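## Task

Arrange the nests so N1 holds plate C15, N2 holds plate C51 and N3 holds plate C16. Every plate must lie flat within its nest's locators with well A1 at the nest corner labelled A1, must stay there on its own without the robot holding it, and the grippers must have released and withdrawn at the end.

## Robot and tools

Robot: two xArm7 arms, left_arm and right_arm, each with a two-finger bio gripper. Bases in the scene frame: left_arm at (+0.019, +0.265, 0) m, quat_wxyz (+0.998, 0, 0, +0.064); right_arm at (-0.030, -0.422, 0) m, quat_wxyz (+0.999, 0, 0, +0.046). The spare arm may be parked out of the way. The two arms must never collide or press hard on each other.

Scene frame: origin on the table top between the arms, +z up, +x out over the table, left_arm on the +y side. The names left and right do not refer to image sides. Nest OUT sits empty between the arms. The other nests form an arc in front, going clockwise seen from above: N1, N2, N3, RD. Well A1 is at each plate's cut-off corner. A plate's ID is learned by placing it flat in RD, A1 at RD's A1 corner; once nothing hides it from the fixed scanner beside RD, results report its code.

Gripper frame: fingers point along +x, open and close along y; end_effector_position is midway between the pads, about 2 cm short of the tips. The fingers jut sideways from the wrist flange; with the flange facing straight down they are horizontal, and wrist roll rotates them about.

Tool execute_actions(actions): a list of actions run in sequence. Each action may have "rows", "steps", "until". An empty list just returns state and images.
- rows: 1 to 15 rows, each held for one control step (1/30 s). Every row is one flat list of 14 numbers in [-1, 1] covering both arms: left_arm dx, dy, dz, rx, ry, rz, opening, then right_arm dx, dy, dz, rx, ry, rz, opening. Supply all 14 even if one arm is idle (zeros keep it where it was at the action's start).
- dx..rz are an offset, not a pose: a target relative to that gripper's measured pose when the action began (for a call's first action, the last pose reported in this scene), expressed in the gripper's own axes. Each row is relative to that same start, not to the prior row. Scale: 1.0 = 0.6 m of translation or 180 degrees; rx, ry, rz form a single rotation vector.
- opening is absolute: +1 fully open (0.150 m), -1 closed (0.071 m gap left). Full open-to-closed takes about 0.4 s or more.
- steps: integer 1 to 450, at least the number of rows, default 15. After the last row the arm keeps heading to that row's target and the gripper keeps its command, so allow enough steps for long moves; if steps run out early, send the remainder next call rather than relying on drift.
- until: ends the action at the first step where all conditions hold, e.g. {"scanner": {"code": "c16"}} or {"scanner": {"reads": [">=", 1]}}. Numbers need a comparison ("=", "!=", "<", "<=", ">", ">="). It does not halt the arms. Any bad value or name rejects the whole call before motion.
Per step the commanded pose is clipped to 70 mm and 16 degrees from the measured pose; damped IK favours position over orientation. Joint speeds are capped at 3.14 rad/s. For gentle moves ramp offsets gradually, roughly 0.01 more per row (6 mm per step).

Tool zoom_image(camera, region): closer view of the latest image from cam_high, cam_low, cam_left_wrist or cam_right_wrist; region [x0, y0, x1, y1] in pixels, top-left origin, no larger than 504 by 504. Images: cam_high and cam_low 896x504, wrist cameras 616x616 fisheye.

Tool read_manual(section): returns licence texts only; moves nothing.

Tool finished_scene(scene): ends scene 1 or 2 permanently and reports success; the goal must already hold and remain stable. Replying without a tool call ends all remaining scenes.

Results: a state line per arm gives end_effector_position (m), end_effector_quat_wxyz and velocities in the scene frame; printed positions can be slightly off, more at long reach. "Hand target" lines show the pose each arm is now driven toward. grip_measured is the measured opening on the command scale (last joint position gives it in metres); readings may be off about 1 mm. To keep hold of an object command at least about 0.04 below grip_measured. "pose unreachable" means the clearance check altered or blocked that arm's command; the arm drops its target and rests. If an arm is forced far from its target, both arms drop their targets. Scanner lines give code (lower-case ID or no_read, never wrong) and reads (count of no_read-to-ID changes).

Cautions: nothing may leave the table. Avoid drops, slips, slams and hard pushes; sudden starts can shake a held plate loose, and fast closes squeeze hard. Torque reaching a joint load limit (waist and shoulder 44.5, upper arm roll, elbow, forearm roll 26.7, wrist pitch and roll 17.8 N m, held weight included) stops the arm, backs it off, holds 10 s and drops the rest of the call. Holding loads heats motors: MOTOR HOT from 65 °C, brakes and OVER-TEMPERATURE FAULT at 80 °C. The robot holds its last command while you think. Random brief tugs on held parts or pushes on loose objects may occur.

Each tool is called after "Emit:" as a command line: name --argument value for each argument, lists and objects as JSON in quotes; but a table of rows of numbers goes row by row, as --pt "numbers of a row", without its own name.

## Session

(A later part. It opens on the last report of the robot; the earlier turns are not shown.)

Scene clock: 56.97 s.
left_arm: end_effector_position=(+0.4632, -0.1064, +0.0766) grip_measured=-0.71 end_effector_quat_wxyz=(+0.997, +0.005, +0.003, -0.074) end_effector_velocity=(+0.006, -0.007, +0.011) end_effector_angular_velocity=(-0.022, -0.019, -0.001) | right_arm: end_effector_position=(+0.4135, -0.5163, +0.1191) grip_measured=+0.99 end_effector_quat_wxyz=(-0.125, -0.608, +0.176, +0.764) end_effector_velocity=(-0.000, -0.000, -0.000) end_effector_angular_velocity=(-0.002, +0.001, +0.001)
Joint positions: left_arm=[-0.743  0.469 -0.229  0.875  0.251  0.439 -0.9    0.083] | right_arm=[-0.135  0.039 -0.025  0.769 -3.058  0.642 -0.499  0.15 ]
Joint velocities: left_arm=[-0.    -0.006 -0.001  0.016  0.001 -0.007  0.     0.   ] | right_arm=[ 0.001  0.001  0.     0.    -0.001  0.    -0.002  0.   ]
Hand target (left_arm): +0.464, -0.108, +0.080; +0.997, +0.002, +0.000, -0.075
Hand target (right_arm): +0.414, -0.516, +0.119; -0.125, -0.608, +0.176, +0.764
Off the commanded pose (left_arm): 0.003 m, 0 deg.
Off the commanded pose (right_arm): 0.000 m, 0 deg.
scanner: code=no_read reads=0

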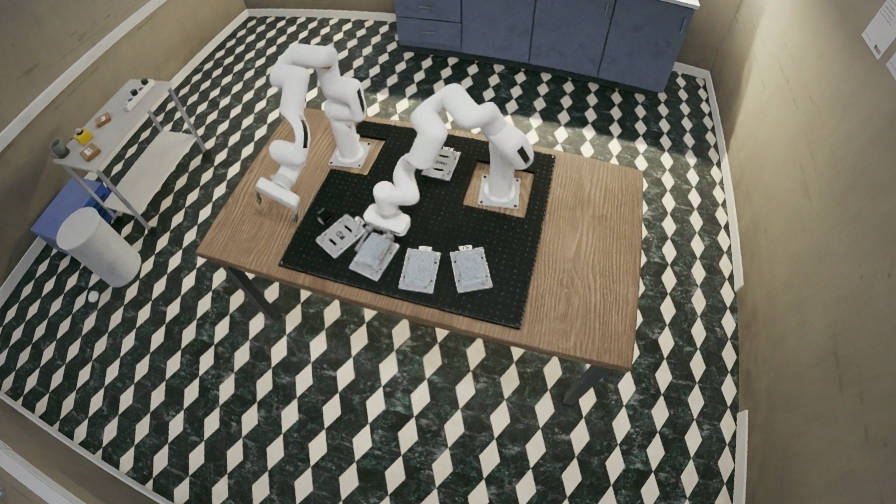

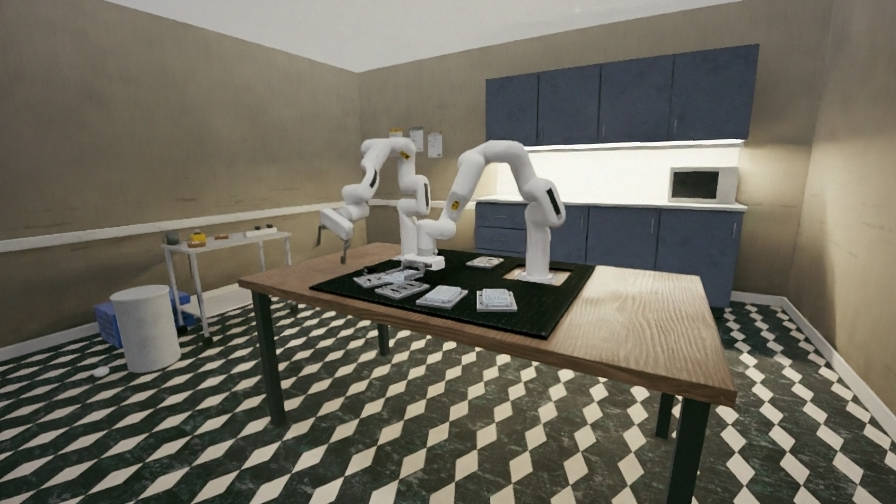

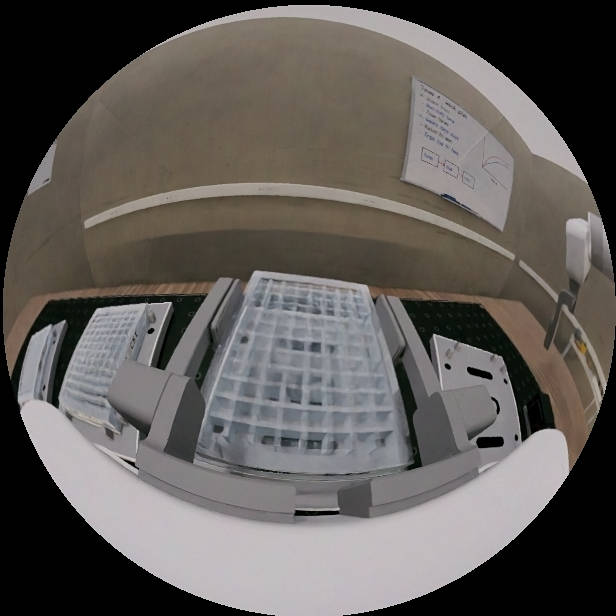

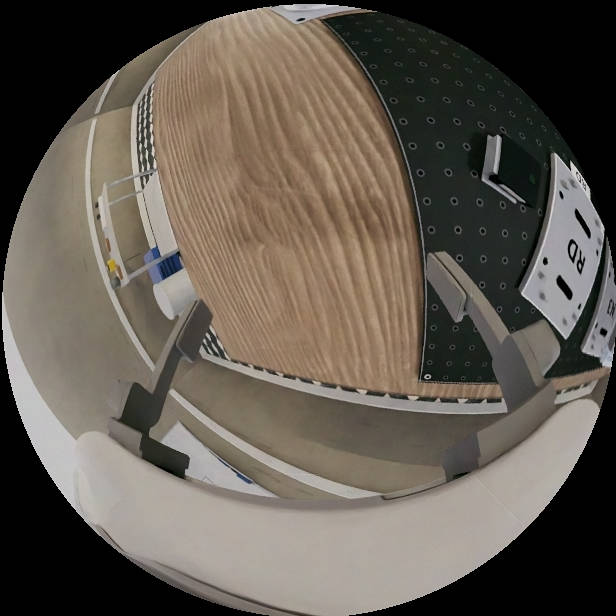

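Emit:
execute_actions --actions '[{"steps":8}]'

Emit:
zoom_image --camera "cam_left_wrist" --region '[100, 240, 530, 540]'

Scene clock: 57.30 s.
left_arm: end_effector_position=(+0.4656, -0.1096, +0.0822) grip_measured=-0.71 end_effector_quat_wxyz=(+0.997, -0.000, -0.002, -0.075) end_effector_velocity=(-0.007, +0.008, -0.014) end_effector_angular_velocity=(+0.026, +0.024, +0.001) | right_arm: end_effector_position=(+0.4135, -0.5163, +0.1191) grip_measured=+0.99 end_effector_quat_wxyz=(-0.125, -0.608, +0.176, +0.764) end_effector_velocity=(+0.000, +0.000, +0.000) end_effector_angular_velocity=(+0.000, -0.000, -0.000)
Joint positions: left_arm=[-0.743  0.465 -0.23   0.881  0.251  0.436 -0.9    0.083] | right_arm=[-0.135  0.039 -0.025  0.769 -3.058  0.642 -0.499  0.15 ]
Joint velocities: left_arm=[ 0.001  0.009  0.001 -0.018 -0.001  0.008 -0.    -0.   ] | right_arm=[-0. -0.  0. -0.  0.  0. -0.  0.]
Hand target (left_arm): +0.464, -0.108, +0.080; +0.997, +0.002, +0.000, -0.075
Hand target (right_arm): +0.414, -0.516, +0.119; -0.125, -0.608, +0.176, +0.764
Off the commanded pose (left_arm): 0.004 m, 0 deg.
Off the commanded pose (right_arm): 0.000 m, 0 deg.
scanner: code=no_read reads=0

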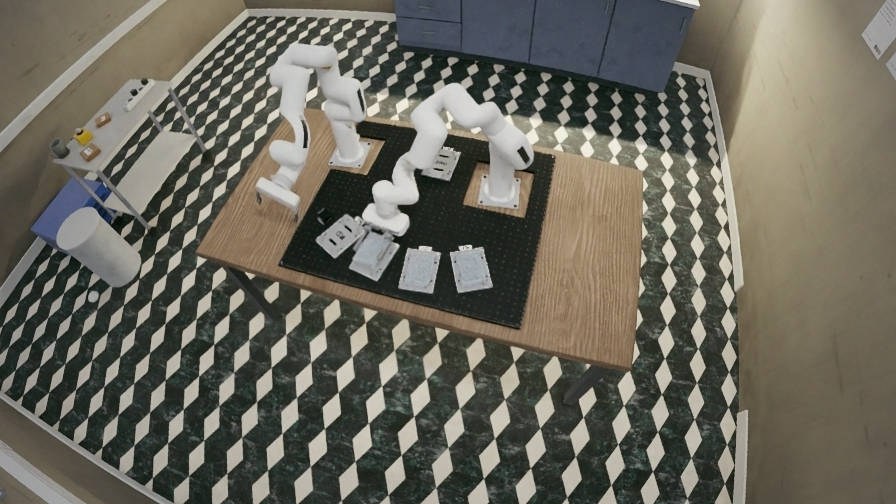

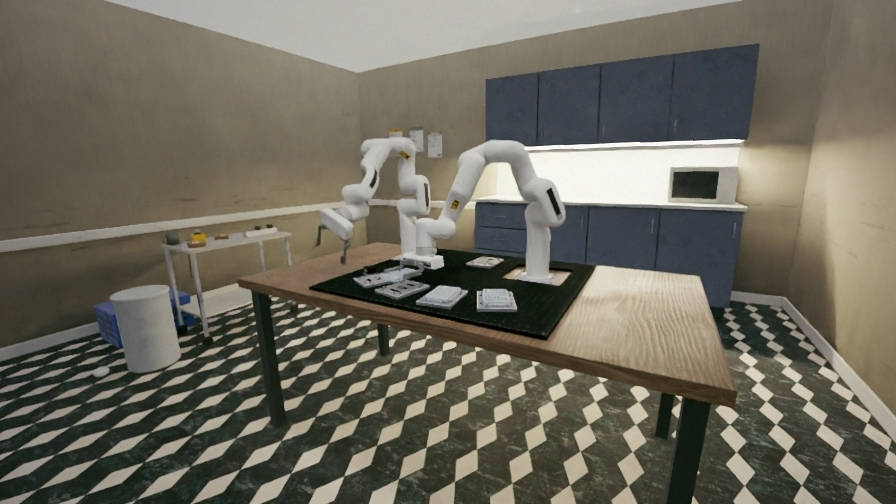

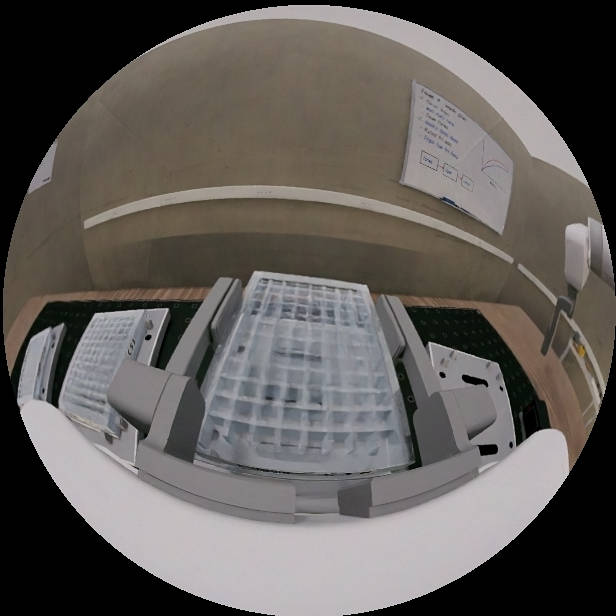

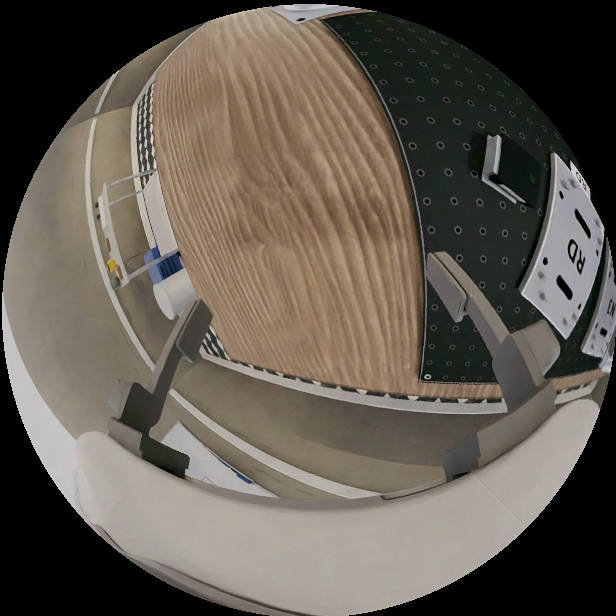

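Region (100, 240, 530, 540) of cam_left_wrist's 616x616 image, scaled by 1.172, with more detail than that image has; it fills the top 352 rows of this view, and the rest is white.

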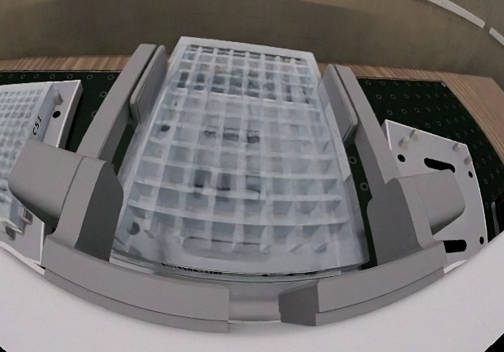

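Emit:
execute_actions --actions '[{"steps":15}]'

Scene clock: 57.90 s.
left_arm: end_effector_position=(+0.4645, -0.1082, +0.0796) grip_measured=-0.71 end_effector_quat_wxyz=(+0.997, +0.002, +0.000, -0.075) end_effector_velocity=(-0.000, -0.000, -0.000) end_effector_angular_velocity=(+0.000, +0.001, -0.000) | right_arm: end_effector_position=(+0.4135, -0.5163, +0.1191) grip_measured=+0.99 end_effector_quat_wxyz=(-0.125, -0.608, +0.176, +0.764) end_effector_velocity=(-0.000, +0.000, -0.000) end_effector_angular_velocity=(+0.001, +0.000, +0.000)
Joint positions: left_arm=[-0.743  0.467 -0.229  0.878  0.251  0.437 -0.9    0.083] | right_arm=[-0.135  0.039 -0.025  0.769 -3.058  0.642 -0.499  0.15 ]
Joint velocities: left_arm=[-0.001  0.001  0.    -0.001 -0.    -0.001  0.     0.   ] | right_arm=[ 0.001  0.    -0.    -0.     0.     0.     0.001  0.   ]
Hand target (left_arm): +0.464, -0.108, +0.080; +0.997, +0.002, +0.000, -0.075
Hand target (right_arm): +0.414, -0.516, +0.119; -0.125, -0.608, +0.176, +0.764
Off the commanded pose (left_arm): 0.001 m, 0 deg.
Off the commanded pose (right_arm): 0.000 m, 0 deg.
scanner: code=no_read reads=0

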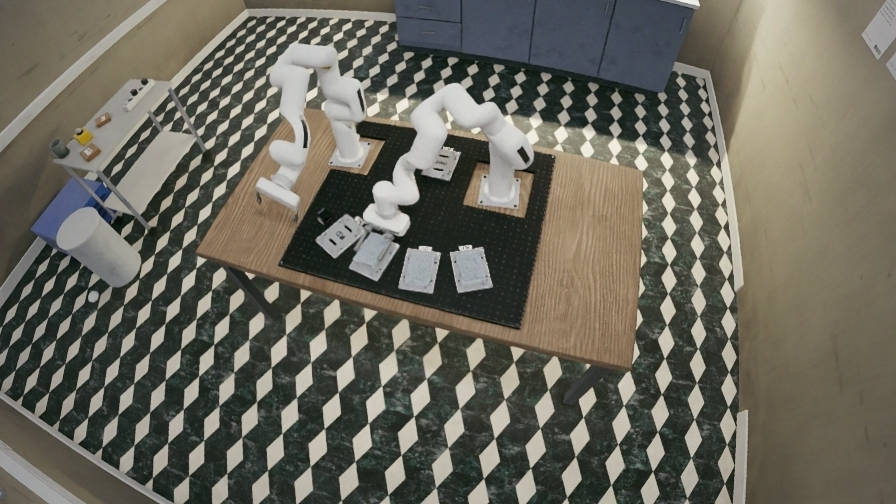

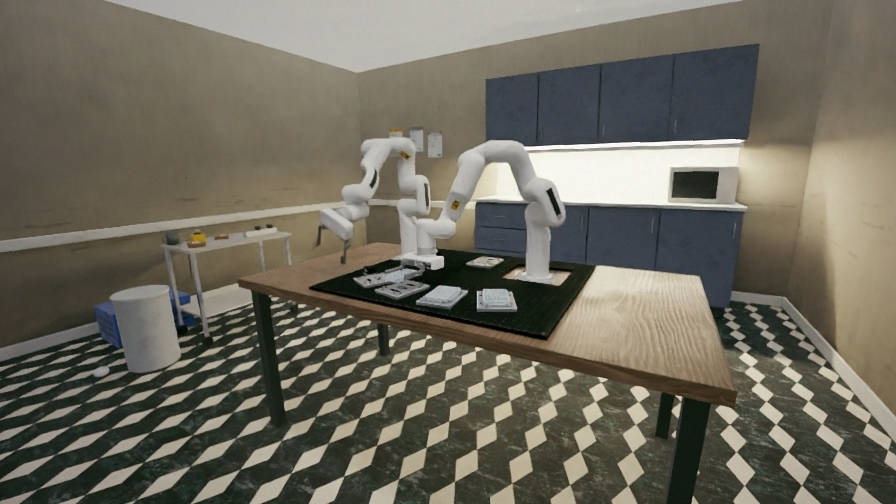

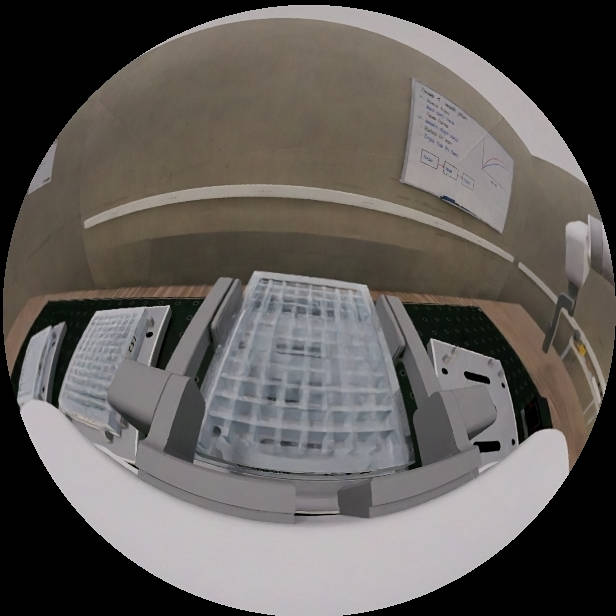

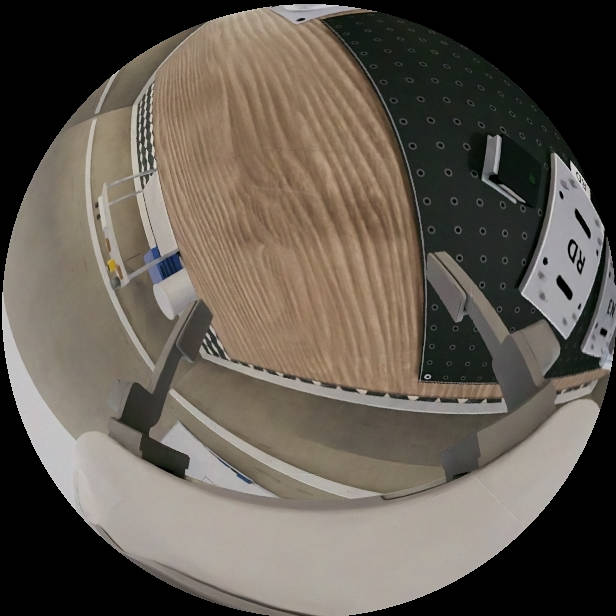

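Emit:
execute_actions --actions '[{"rows":[[-0.0008,-0.0004,-0.004,0,0,0,-0.85,0,0,0,0,0,0,1],[-0.0016,-0.0007,-0.010,0,0,0,-0.85,0,0,0,0,0,0,1],[-0.0016,-0.0007,-0.017,0,0,0,-0.85,0,0,0,0,0,0,1],[-0.0016,-0.0007,-0.024,0,0,0,-0.85,0,0,0,0,0,0,1],[-0.0016,-0.0007,-0.030,0,0,0,-0.85,0,0,0,0,0,0,1],[-0.0016,-0.0007,-0.036,0,0,0,-0.85,0,0,0,0,0,0,1],[-0.0016,-0.0007,-0.041,0,0,0,-0.85,0,0,0,0,0,0,1],[-0.0016,-0.0007,-0.045,0,0,0,-0.85,0,0,0,0,0,0,1],[-0.0016,-0.0007,-0.049,0,0,0,-0.85,0,0,0,0,0,0,1],[-0.0016,-0.0007,-0.052,0,0,0,-0.85,0,0,0,0,0,0,1],[-0.0016,-0.0007,-0.055,0,0,0,-0.85,0,0,0,0,0,0,1],[-0.0016,-0.0007,-0.058,0,0,0,-0.85,0,0,0,0,0,0,1],[-0.0016,-0.0007,-0.060,0,0,0,-0.85,0,0,0,0,0,0,1],[-0.0016,-0.0007,-0.0615,0,0,0,-0.85,0,0,0,0,0,0,1],[-0.0016,-0.0007,-0.0625,0,0,0,-0.85,0,0,0,0,0,0,1]],"steps":26}]'

Scene clock: 59.07 s.
left_arm: end_effector_position=(+0.4639, -0.1089, +0.0429) grip_measured=-0.71 end_effector_quat_wxyz=(+0.997, +0.002, -0.000, -0.075) end_effector_velocity=(-0.001, -0.001, -0.001) end_effector_angular_velocity=(+0.001, +0.001, -0.002) | right_arm: end_effector_position=(+0.4135, -0.5163, +0.1191) grip_measured=+0.99 end_effector_quat_wxyz=(-0.125, -0.608, +0.176, +0.764) end_effector_velocity=(-0.000, -0.000, -0.000) end_effector_angular_velocity=(-0.001, +0.000, -0.000)
Joint positions: left_arm=[-0.779  0.572 -0.184  0.902  0.298  0.354 -0.938  0.083] | right_arm=[-0.135  0.039 -0.025  0.769 -3.058  0.642 -0.499  0.15 ]
Joint velocities: left_arm=[-0.002  0.002  0.    -0.     0.    -0.     0.     0.   ] | right_arm=[ 0.     0.001 -0.    -0.     0.     0.001 -0.001  0.   ]
Hand target (left_arm): +0.464, -0.108, +0.042; +0.997, +0.002, +0.000, -0.075
Hand target (right_arm): +0.414, -0.516, +0.119; -0.125, -0.608, +0.176, +0.764
Off the commanded pose (left_arm): 0.001 m, 0 deg.
Off the commanded pose (right_arm): 0.000 m, 0 deg.
scanner: code=no_read reads=0

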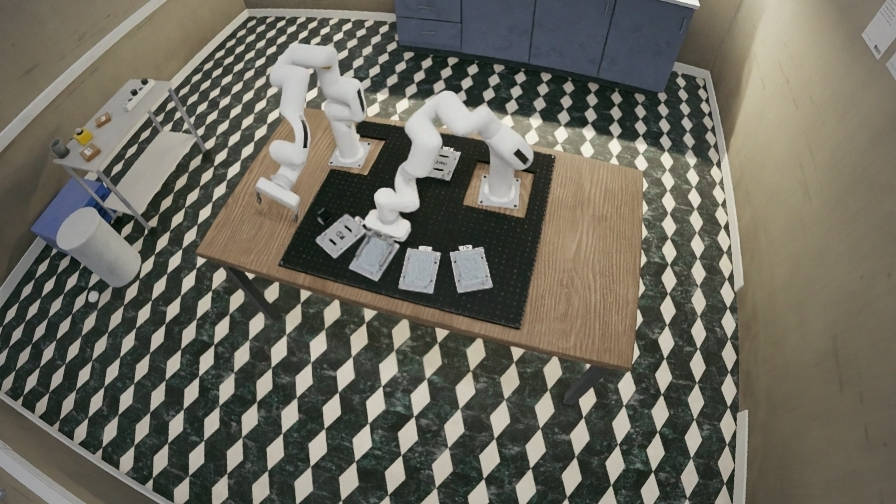

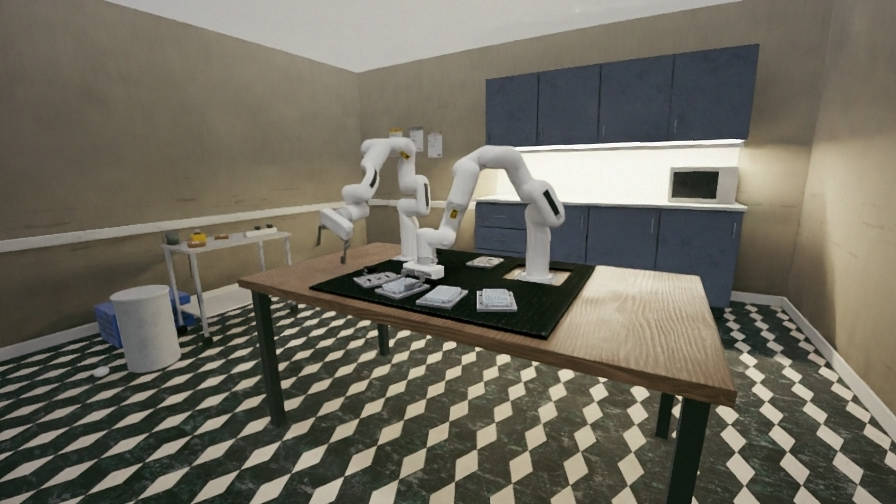

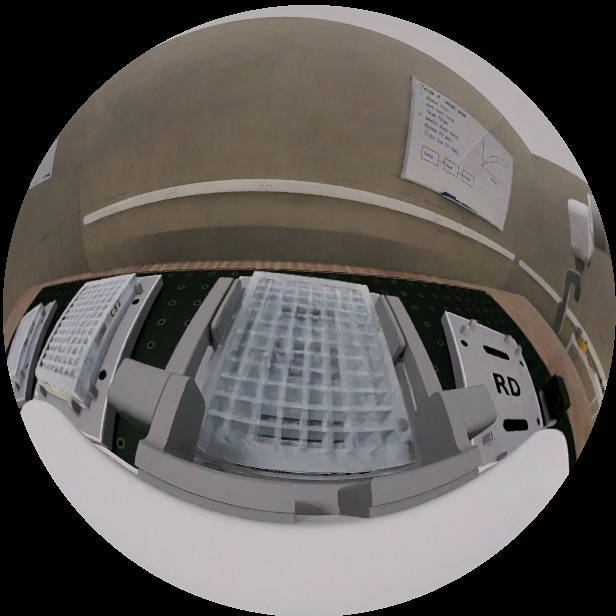

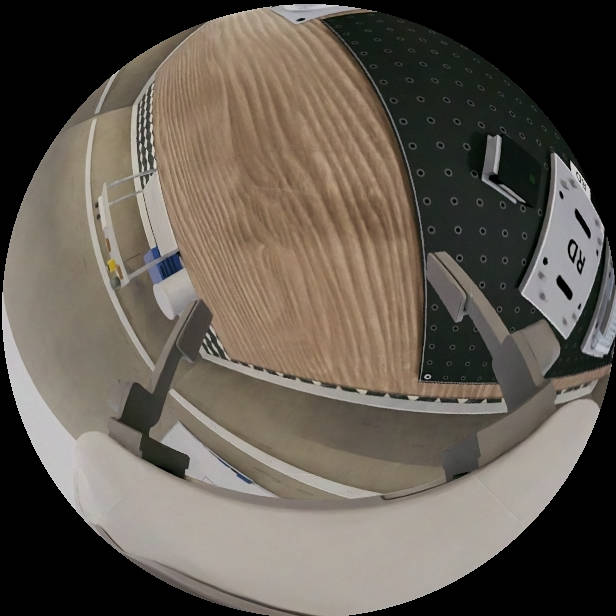

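The plate has touched down at z≈0.043. Releasing and lifting to check it.

Emit:
execute_actions --actions '[{"rows":[[0,0,0,0,0,0,-0.65,0,0,0,0,0,0,1],[0,0,0,0,0,0,-0.5,0,0,0,0,0,0,1],[0,0,0,0,0,0,-0.3,0,0,0,0,0,0,1],[0,0,0,0,0,0,-0.1,0,0,0,0,0,0,1],[0,0,0,0,0,0,0.1,0,0,0,0,0,0,1],[0,0,0,0,0,0,0.3,0,0,0,0,0,0,1]],"steps":12},{"rows":[[0,0,0.005,0,0,0,0.3,0,0,0,0,0,0,1],[0,0,0.012,0,0,0,0.3,0,0,0,0,0,0,1],[0,0,0.02,0,0,0,0.3,0,0,0,0,0,0,1],[0,0,0.03,0,0,0,0.3,0,0,0,0,0,0,1],[0,0,0.04,0,0,0,0.3,0,0,0,0,0,0,1],[0,0,0.05,0,0,0,0.3,0,0,0,0,0,0,1],[0,0,0.056,0,0,0,0.3,0,0,0,0,0,0,1],[0,0,0.060,0,0,0,0.3,0,0,0,0,0,0,1]],"steps":18}]'

Emit:
zoom_image --camera "cam_left_wrist" --region '[100, 240, 530, 540]'

Scene clock: 60.30 s.
left_arm: end_effector_position=(+0.4634, -0.1083, +0.0777) grip_measured=+0.30 end_effector_quat_wxyz=(+0.997, +0.002, +0.000, -0.075) end_effector_velocity=(+0.001, -0.003, +0.004) end_effector_angular_velocity=(-0.007, -0.005, -0.003) | right_arm: end_effector_position=(+0.4135, -0.5163, +0.1191) grip_measured=+0.99 end_effector_quat_wxyz=(-0.125, -0.608, +0.176, +0.764) end_effector_velocity=(-0.000, +0.000, -0.000) end_effector_angular_velocity=(+0.000, +0.000, -0.000)
Joint positions: left_arm=[-0.746  0.47  -0.228  0.877  0.254  0.433 -0.904  0.122] | right_arm=[-0.135  0.039 -0.025  0.769 -3.058  0.642 -0.499  0.15 ]
Joint velocities: left_arm=[-0.001 -0.003 -0.002  0.005 -0.001 -0.001  0.001  0.   ] | right_arm=[ 0.  0.  0.  0.  0. -0.  0.  0.]
Hand target (left_arm): +0.464, -0.109, +0.078; +0.997, +0.002, -0.000, -0.075
Hand target (right_arm): +0.414, -0.516, +0.119; -0.125, -0.608, +0.176, +0.764
Off the commanded pose (left_arm): 0.001 m, 0 deg.
Off the commanded pose (right_arm): 0.000 m, 0 deg.
scanner: code=no_read reads=0

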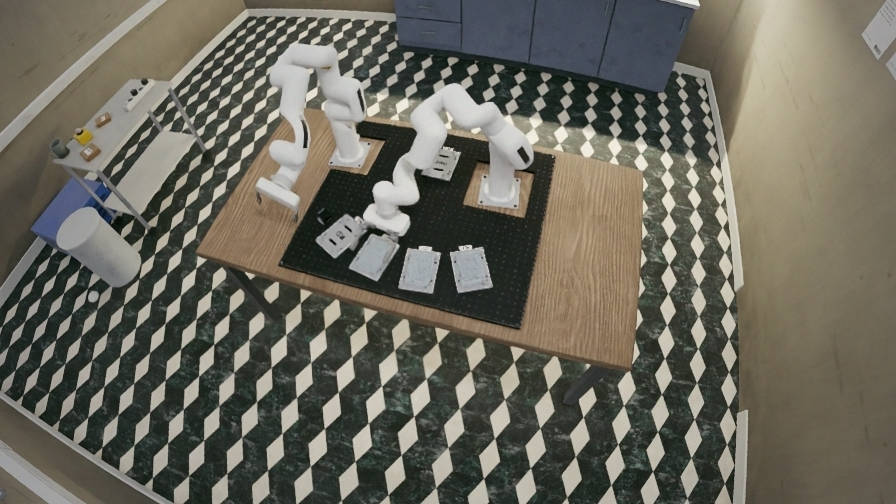

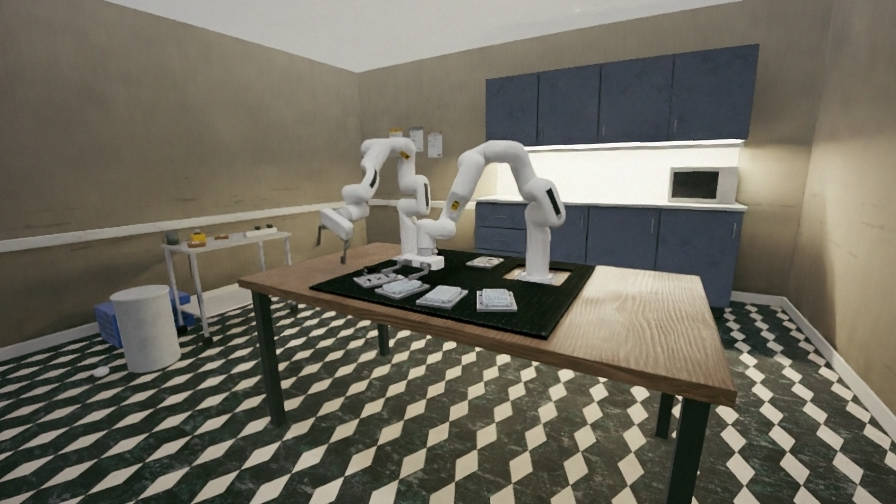

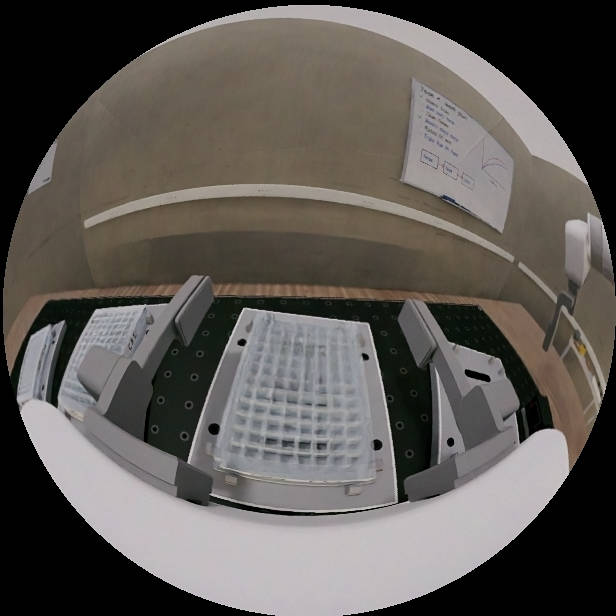

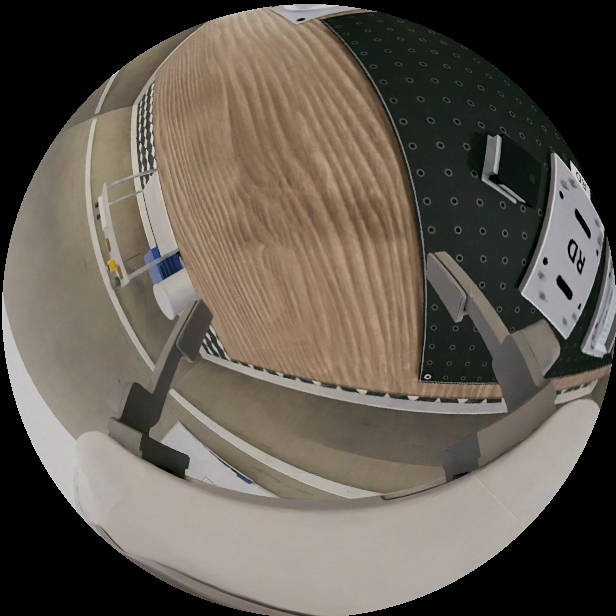

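Region (100, 240, 530, 540) of cam_left_wrist's 616x616 image, scaled by 1.172, with more detail than that image has; it fills the top 352 rows of this view, and the rest is white.

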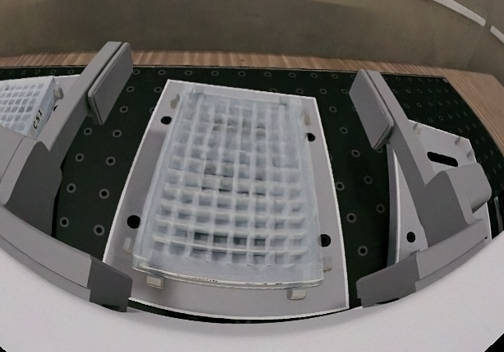

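Emit:
zoom_image --camera "cam_low" --region '[340, 250, 540, 330]'

Emit:
zoom_image --camera "cam_left_wrist" --region '[220, 290, 400, 380]'

Region (340, 250, 540, 330) of cam_low's 896x504 image, scaled by 2.520, with more detail than that image has; it fills the top 202 rows of this view, and the rest is white.

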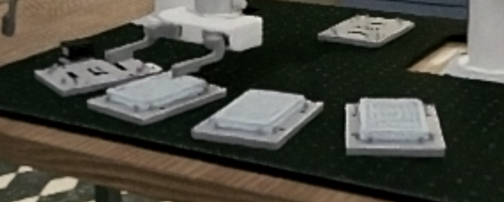

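Region (220, 290, 400, 380) of cam_left_wrist's 616x616 image, scaled by 2.800, with more detail than that image has.

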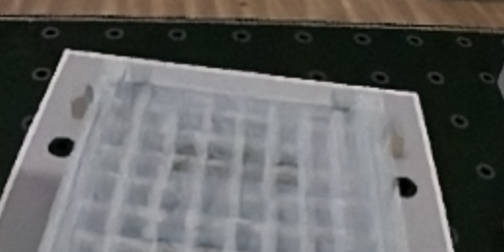

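Emit:
execute_actions --actions '[{"rows":[[-0.01,0,0.008,0,0,0,0.3,0,0,0,0,0,0,1],[-0.03,0,0.022,0,0,0,0.3,0,0,0,0,0,0,1],[-0.055,0,0.04,0,0,0,0.3,0,0,0,0,0,0,1],[-0.085,0,0.06,0,0,0,0.3,0,0,0,0,0,0,1],[-0.115,0,0.08,0,0,0,0.3,0,0,0,0,0,0,1],[-0.145,0,0.10,0,0,0,0.3,0,0,0,0,0,0,1],[-0.17,0,0.115,0,0,0,0.3,0,0,0,0,0,0,1],[-0.19,0,0.125,0,0,0,0.3,0,0,0,0,0,0,1],[-0.20,0,0.13,0,0,0,0.3,0,0,0,0,0,0,1]],"steps":22}]'

Emit:
zoom_image --camera "cam_high" --region '[330, 220, 510, 310]'

Emit:
zoom_image --camera "cam_low" --region '[360, 265, 480, 320]'

Scene clock: 61.50 s.
left_arm: end_effector_position=(+0.3456, -0.0898, +0.1547) grip_measured=+0.30 end_effector_quat_wxyz=(+0.997, +0.003, +0.000, -0.074) end_effector_velocity=(-0.005, -0.001, -0.001) end_effector_angular_velocity=(+0.004, +0.006, -0.010) | right_arm: end_effector_position=(+0.4135, -0.5163, +0.1191) grip_measured=+0.99 end_effector_quat_wxyz=(-0.125, -0.608, +0.176, +0.764) end_effector_velocity=(-0.000, +0.000, -0.000) end_effector_angular_velocity=(+0.001, +0.000, -0.000)
Joint positions: left_arm=[-0.819  0.04  -0.382  0.568  0.036  0.537 -0.957  0.122] | right_arm=[-0.135  0.039 -0.025  0.769 -3.058  0.642 -0.499  0.15 ]
Joint velocities: left_arm=[-0.006 -0.004 -0.004 -0.005 -0.009  0.005  0.007  0.   ] | right_arm=[ 0.    -0.    -0.     0.     0.    -0.     0.001 -0.   ]
Hand target (left_arm): +0.345, -0.090, +0.155; +0.997, +0.003, -0.000, -0.075
Hand target (right_arm): +0.414, -0.516, +0.119; -0.125, -0.608, +0.176, +0.764
Off the commanded pose (left_arm): 0.002 m, 0 deg.
Off the commanded pose (right_arm): 0.000 m, 0 deg.
scanner: code=no_read reads=0

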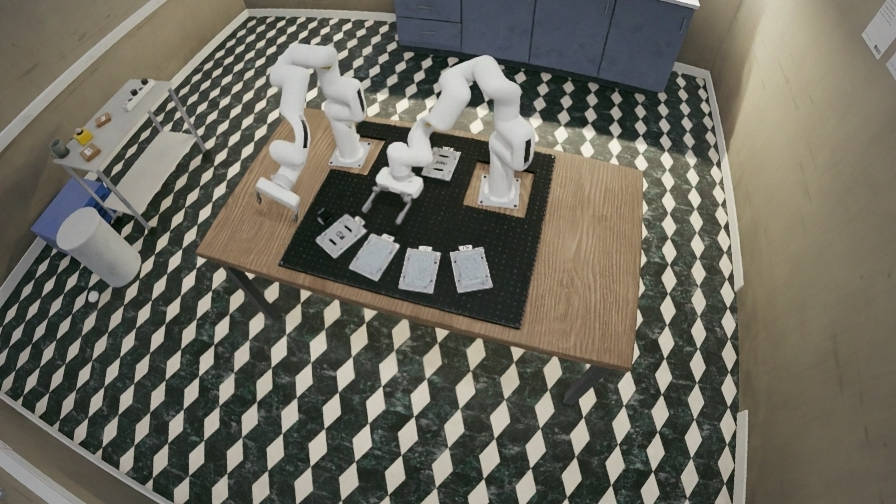

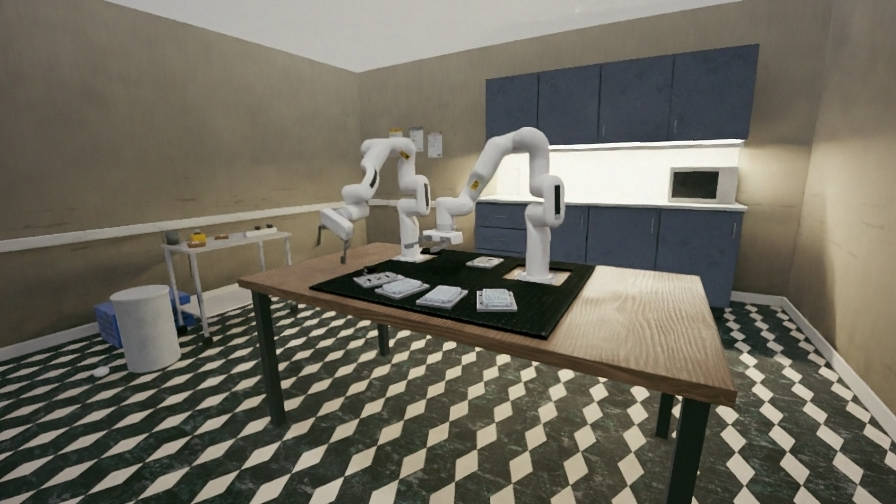

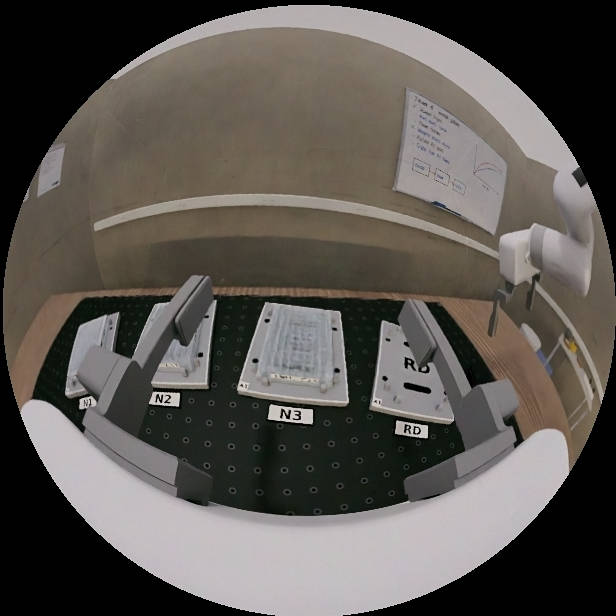

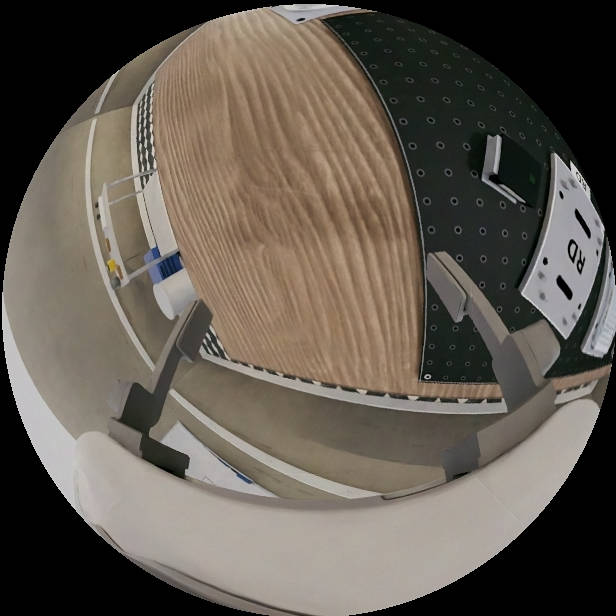

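Region (330, 220, 510, 310) of cam_high's 896x504 image, scaled by 2.800, with more detail than that image has.

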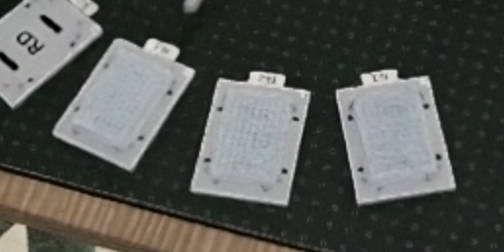

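Region (360, 265, 480, 320) of cam_low's 896x504 image, scaled by 4.200, with more detail than that image has; it fills the top 231 rows of this view, and the rest is white.

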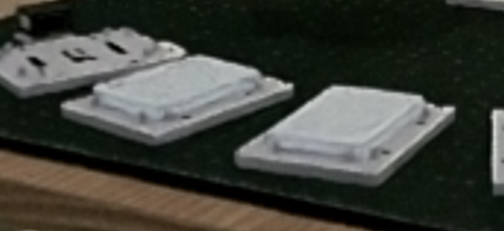

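Emit:
zoom_image --camera "cam_left_wrist" --region '[130, 290, 370, 420]'

Emit:
zoom_image --camera "cam_right_wrist" --region '[500, 150, 616, 380]'

Region (130, 290, 370, 420) of cam_left_wrist's 616x616 image, scaled by 2.100, with more detail than that image has; it fills the top 273 rows of this view, and the rest is white.

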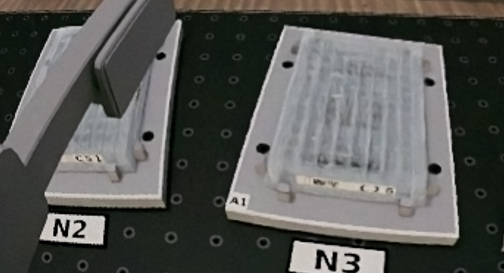

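Region (500, 150, 616, 380) of cam_right_wrist's 616x616 image, scaled by 2.191, with more detail than that image has; it fills the left 254 columns of this view, and the rest is white.

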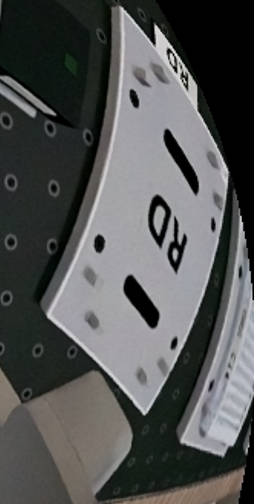

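Emit:
zoom_image --camera "cam_low" --region '[370, 272, 434, 304]'

Emit:
zoom_image --camera "cam_low" --region '[410, 280, 474, 312]'

Region (370, 272, 434, 304) of cam_low's 896x504 image, scaled by 7.875, with more detail than that image has.

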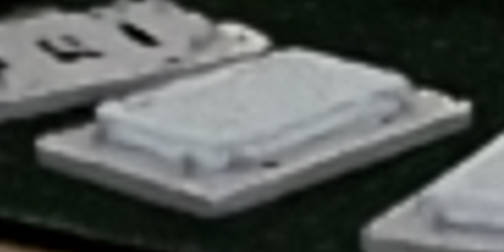

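Region (410, 280, 474, 312) of cam_low's 896x504 image, scaled by 7.875, with more detail than that image has.

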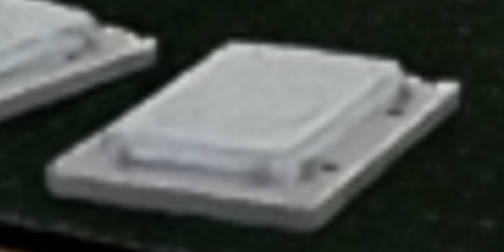

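Emit:
execute_actions --actions '[{"rows":[[0.01,0,-0.008,0,0,0,0.2,0,0,0,0,0,0,1],[0.03,0,-0.022,0,0,0,0.1,0,0,0,0,0,0,1],[0.055,0,-0.04,0,0,0,0,0,0,0,0,0,0,1],[0.085,0,-0.06,0,0,0,0,0,0,0,0,0,0,1],[0.115,-0.001,-0.08,0,0,0,0,0,0,0,0,0,0,1],[0.145,-0.001,-0.10,0,0,0,0,0,0,0,0,0,0,1],[0.17,-0.001,-0.115,0,0,0,0,0,0,0,0,0,0,1],[0.19,-0.001,-0.124,0,0,0,0,0,0,0,0,0,0,1],[0.1988,-0.001,-0.128,0,0,0,0,0,0,0,0,0,0,1]],"steps":24},{"rows":[[0,0,-0.006,0,0,0,0,0,0,0,0,0,0,1],[0,0,-0.014,0,0,0,0,0,0,0,0,0,0,1],[0,0,-0.024,0,0,0,0,0,0,0,0,0,0,1],[0,0,-0.034,0,0,0,0,0,0,0,0,0,0,1],[0,0,-0.043,0,0,0,0,0,0,0,0,0,0,1],[0,0,-0.05,0,0,0,0,0,0,0,0,0,0,1],[0,0,-0.055,0,0,0,0,0,0,0,0,0,0,1],[0,0,-0.058,0,0,0,0,0,0,0,0,0,0,1]],"steps":18}]'

Emit:
zoom_image --camera "cam_left_wrist" --region '[100, 240, 530, 540]'

Scene clock: 63.63 s.
left_arm: end_effector_position=(+0.4632, -0.1083, +0.0446) grip_measured=+0.00 end_effector_quat_wxyz=(+0.997, +0.002, +0.000, -0.074) end_effector_velocity=(-0.001, +0.003, -0.004) end_effector_angular_velocity=(+0.007, +0.005, +0.003) | right_arm: end_effector_position=(+0.4135, -0.5163, +0.1191) grip_measured=+0.99 end_effector_quat_wxyz=(-0.125, -0.608, +0.176, +0.764) end_effector_velocity=(-0.000, +0.000, -0.000) end_effector_angular_velocity=(+0.000, +0.001, +0.000)
Joint positions: left_arm=[-0.773  0.566 -0.191  0.899  0.301  0.359 -0.943  0.111] | right_arm=[-0.135  0.039 -0.025  0.769 -3.058  0.642 -0.499  0.15 ]
Joint velocities: left_arm=[ 0.001  0.004  0.002 -0.004  0.001  0.001 -0.001  0.   ] | right_arm=[ 0.     0.001  0.     0.     0.001 -0.001 -0.    -0.   ]
Hand target (left_arm): +0.463, -0.108, +0.044; +0.997, +0.002, +0.001, -0.074
Hand target (right_arm): +0.414, -0.516, +0.119; -0.125, -0.608, +0.176, +0.764
Off the commanded pose (left_arm): 0.001 m, 0 deg.
Off the commanded pose (right_arm): 0.000 m, 0 deg.
scanner: code=no_read reads=0

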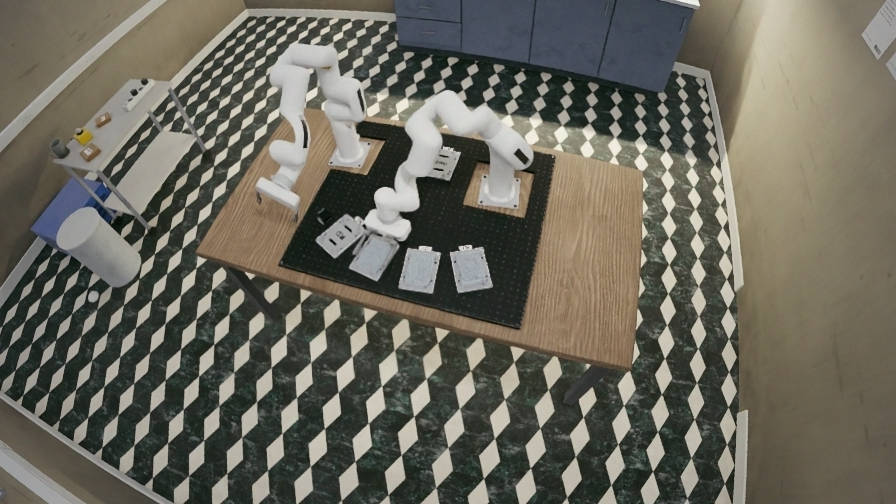

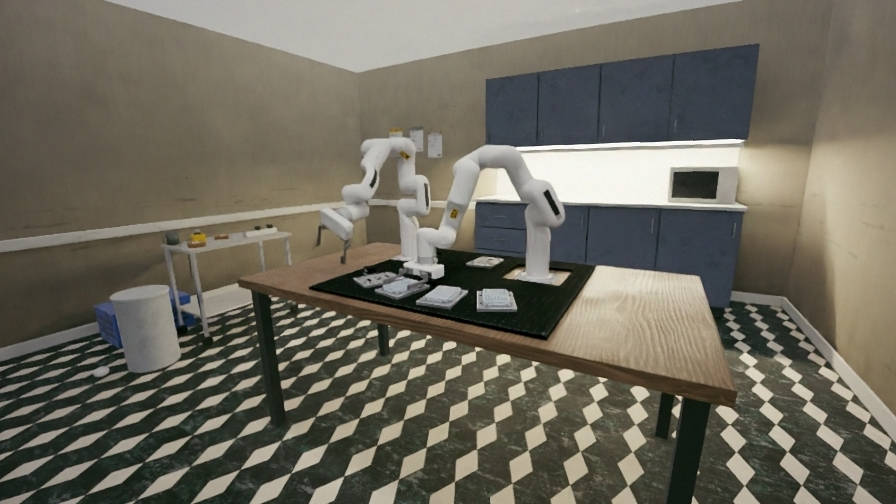

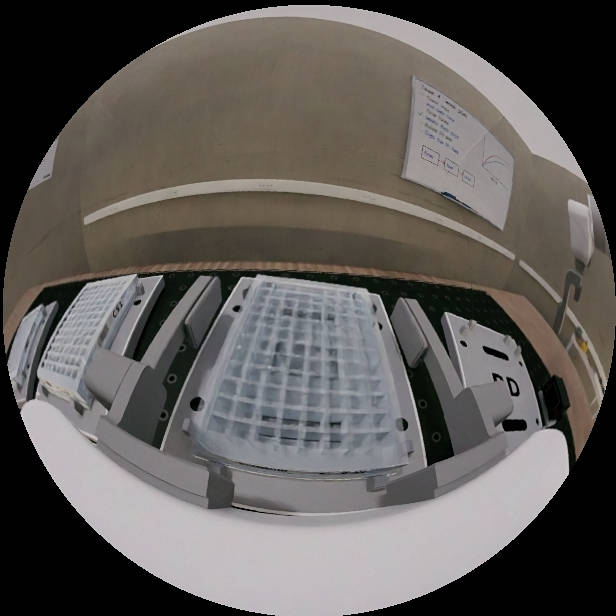

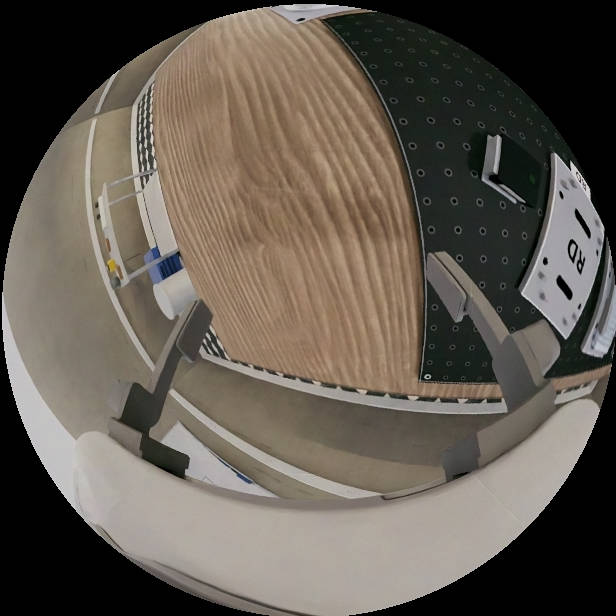

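Region (100, 240, 530, 540) of cam_left_wrist's 616x616 image, scaled by 1.172, with more detail than that image has; it fills the top 352 rows of this view, and the rest is white.

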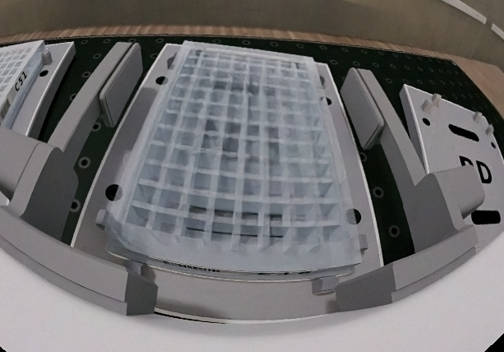

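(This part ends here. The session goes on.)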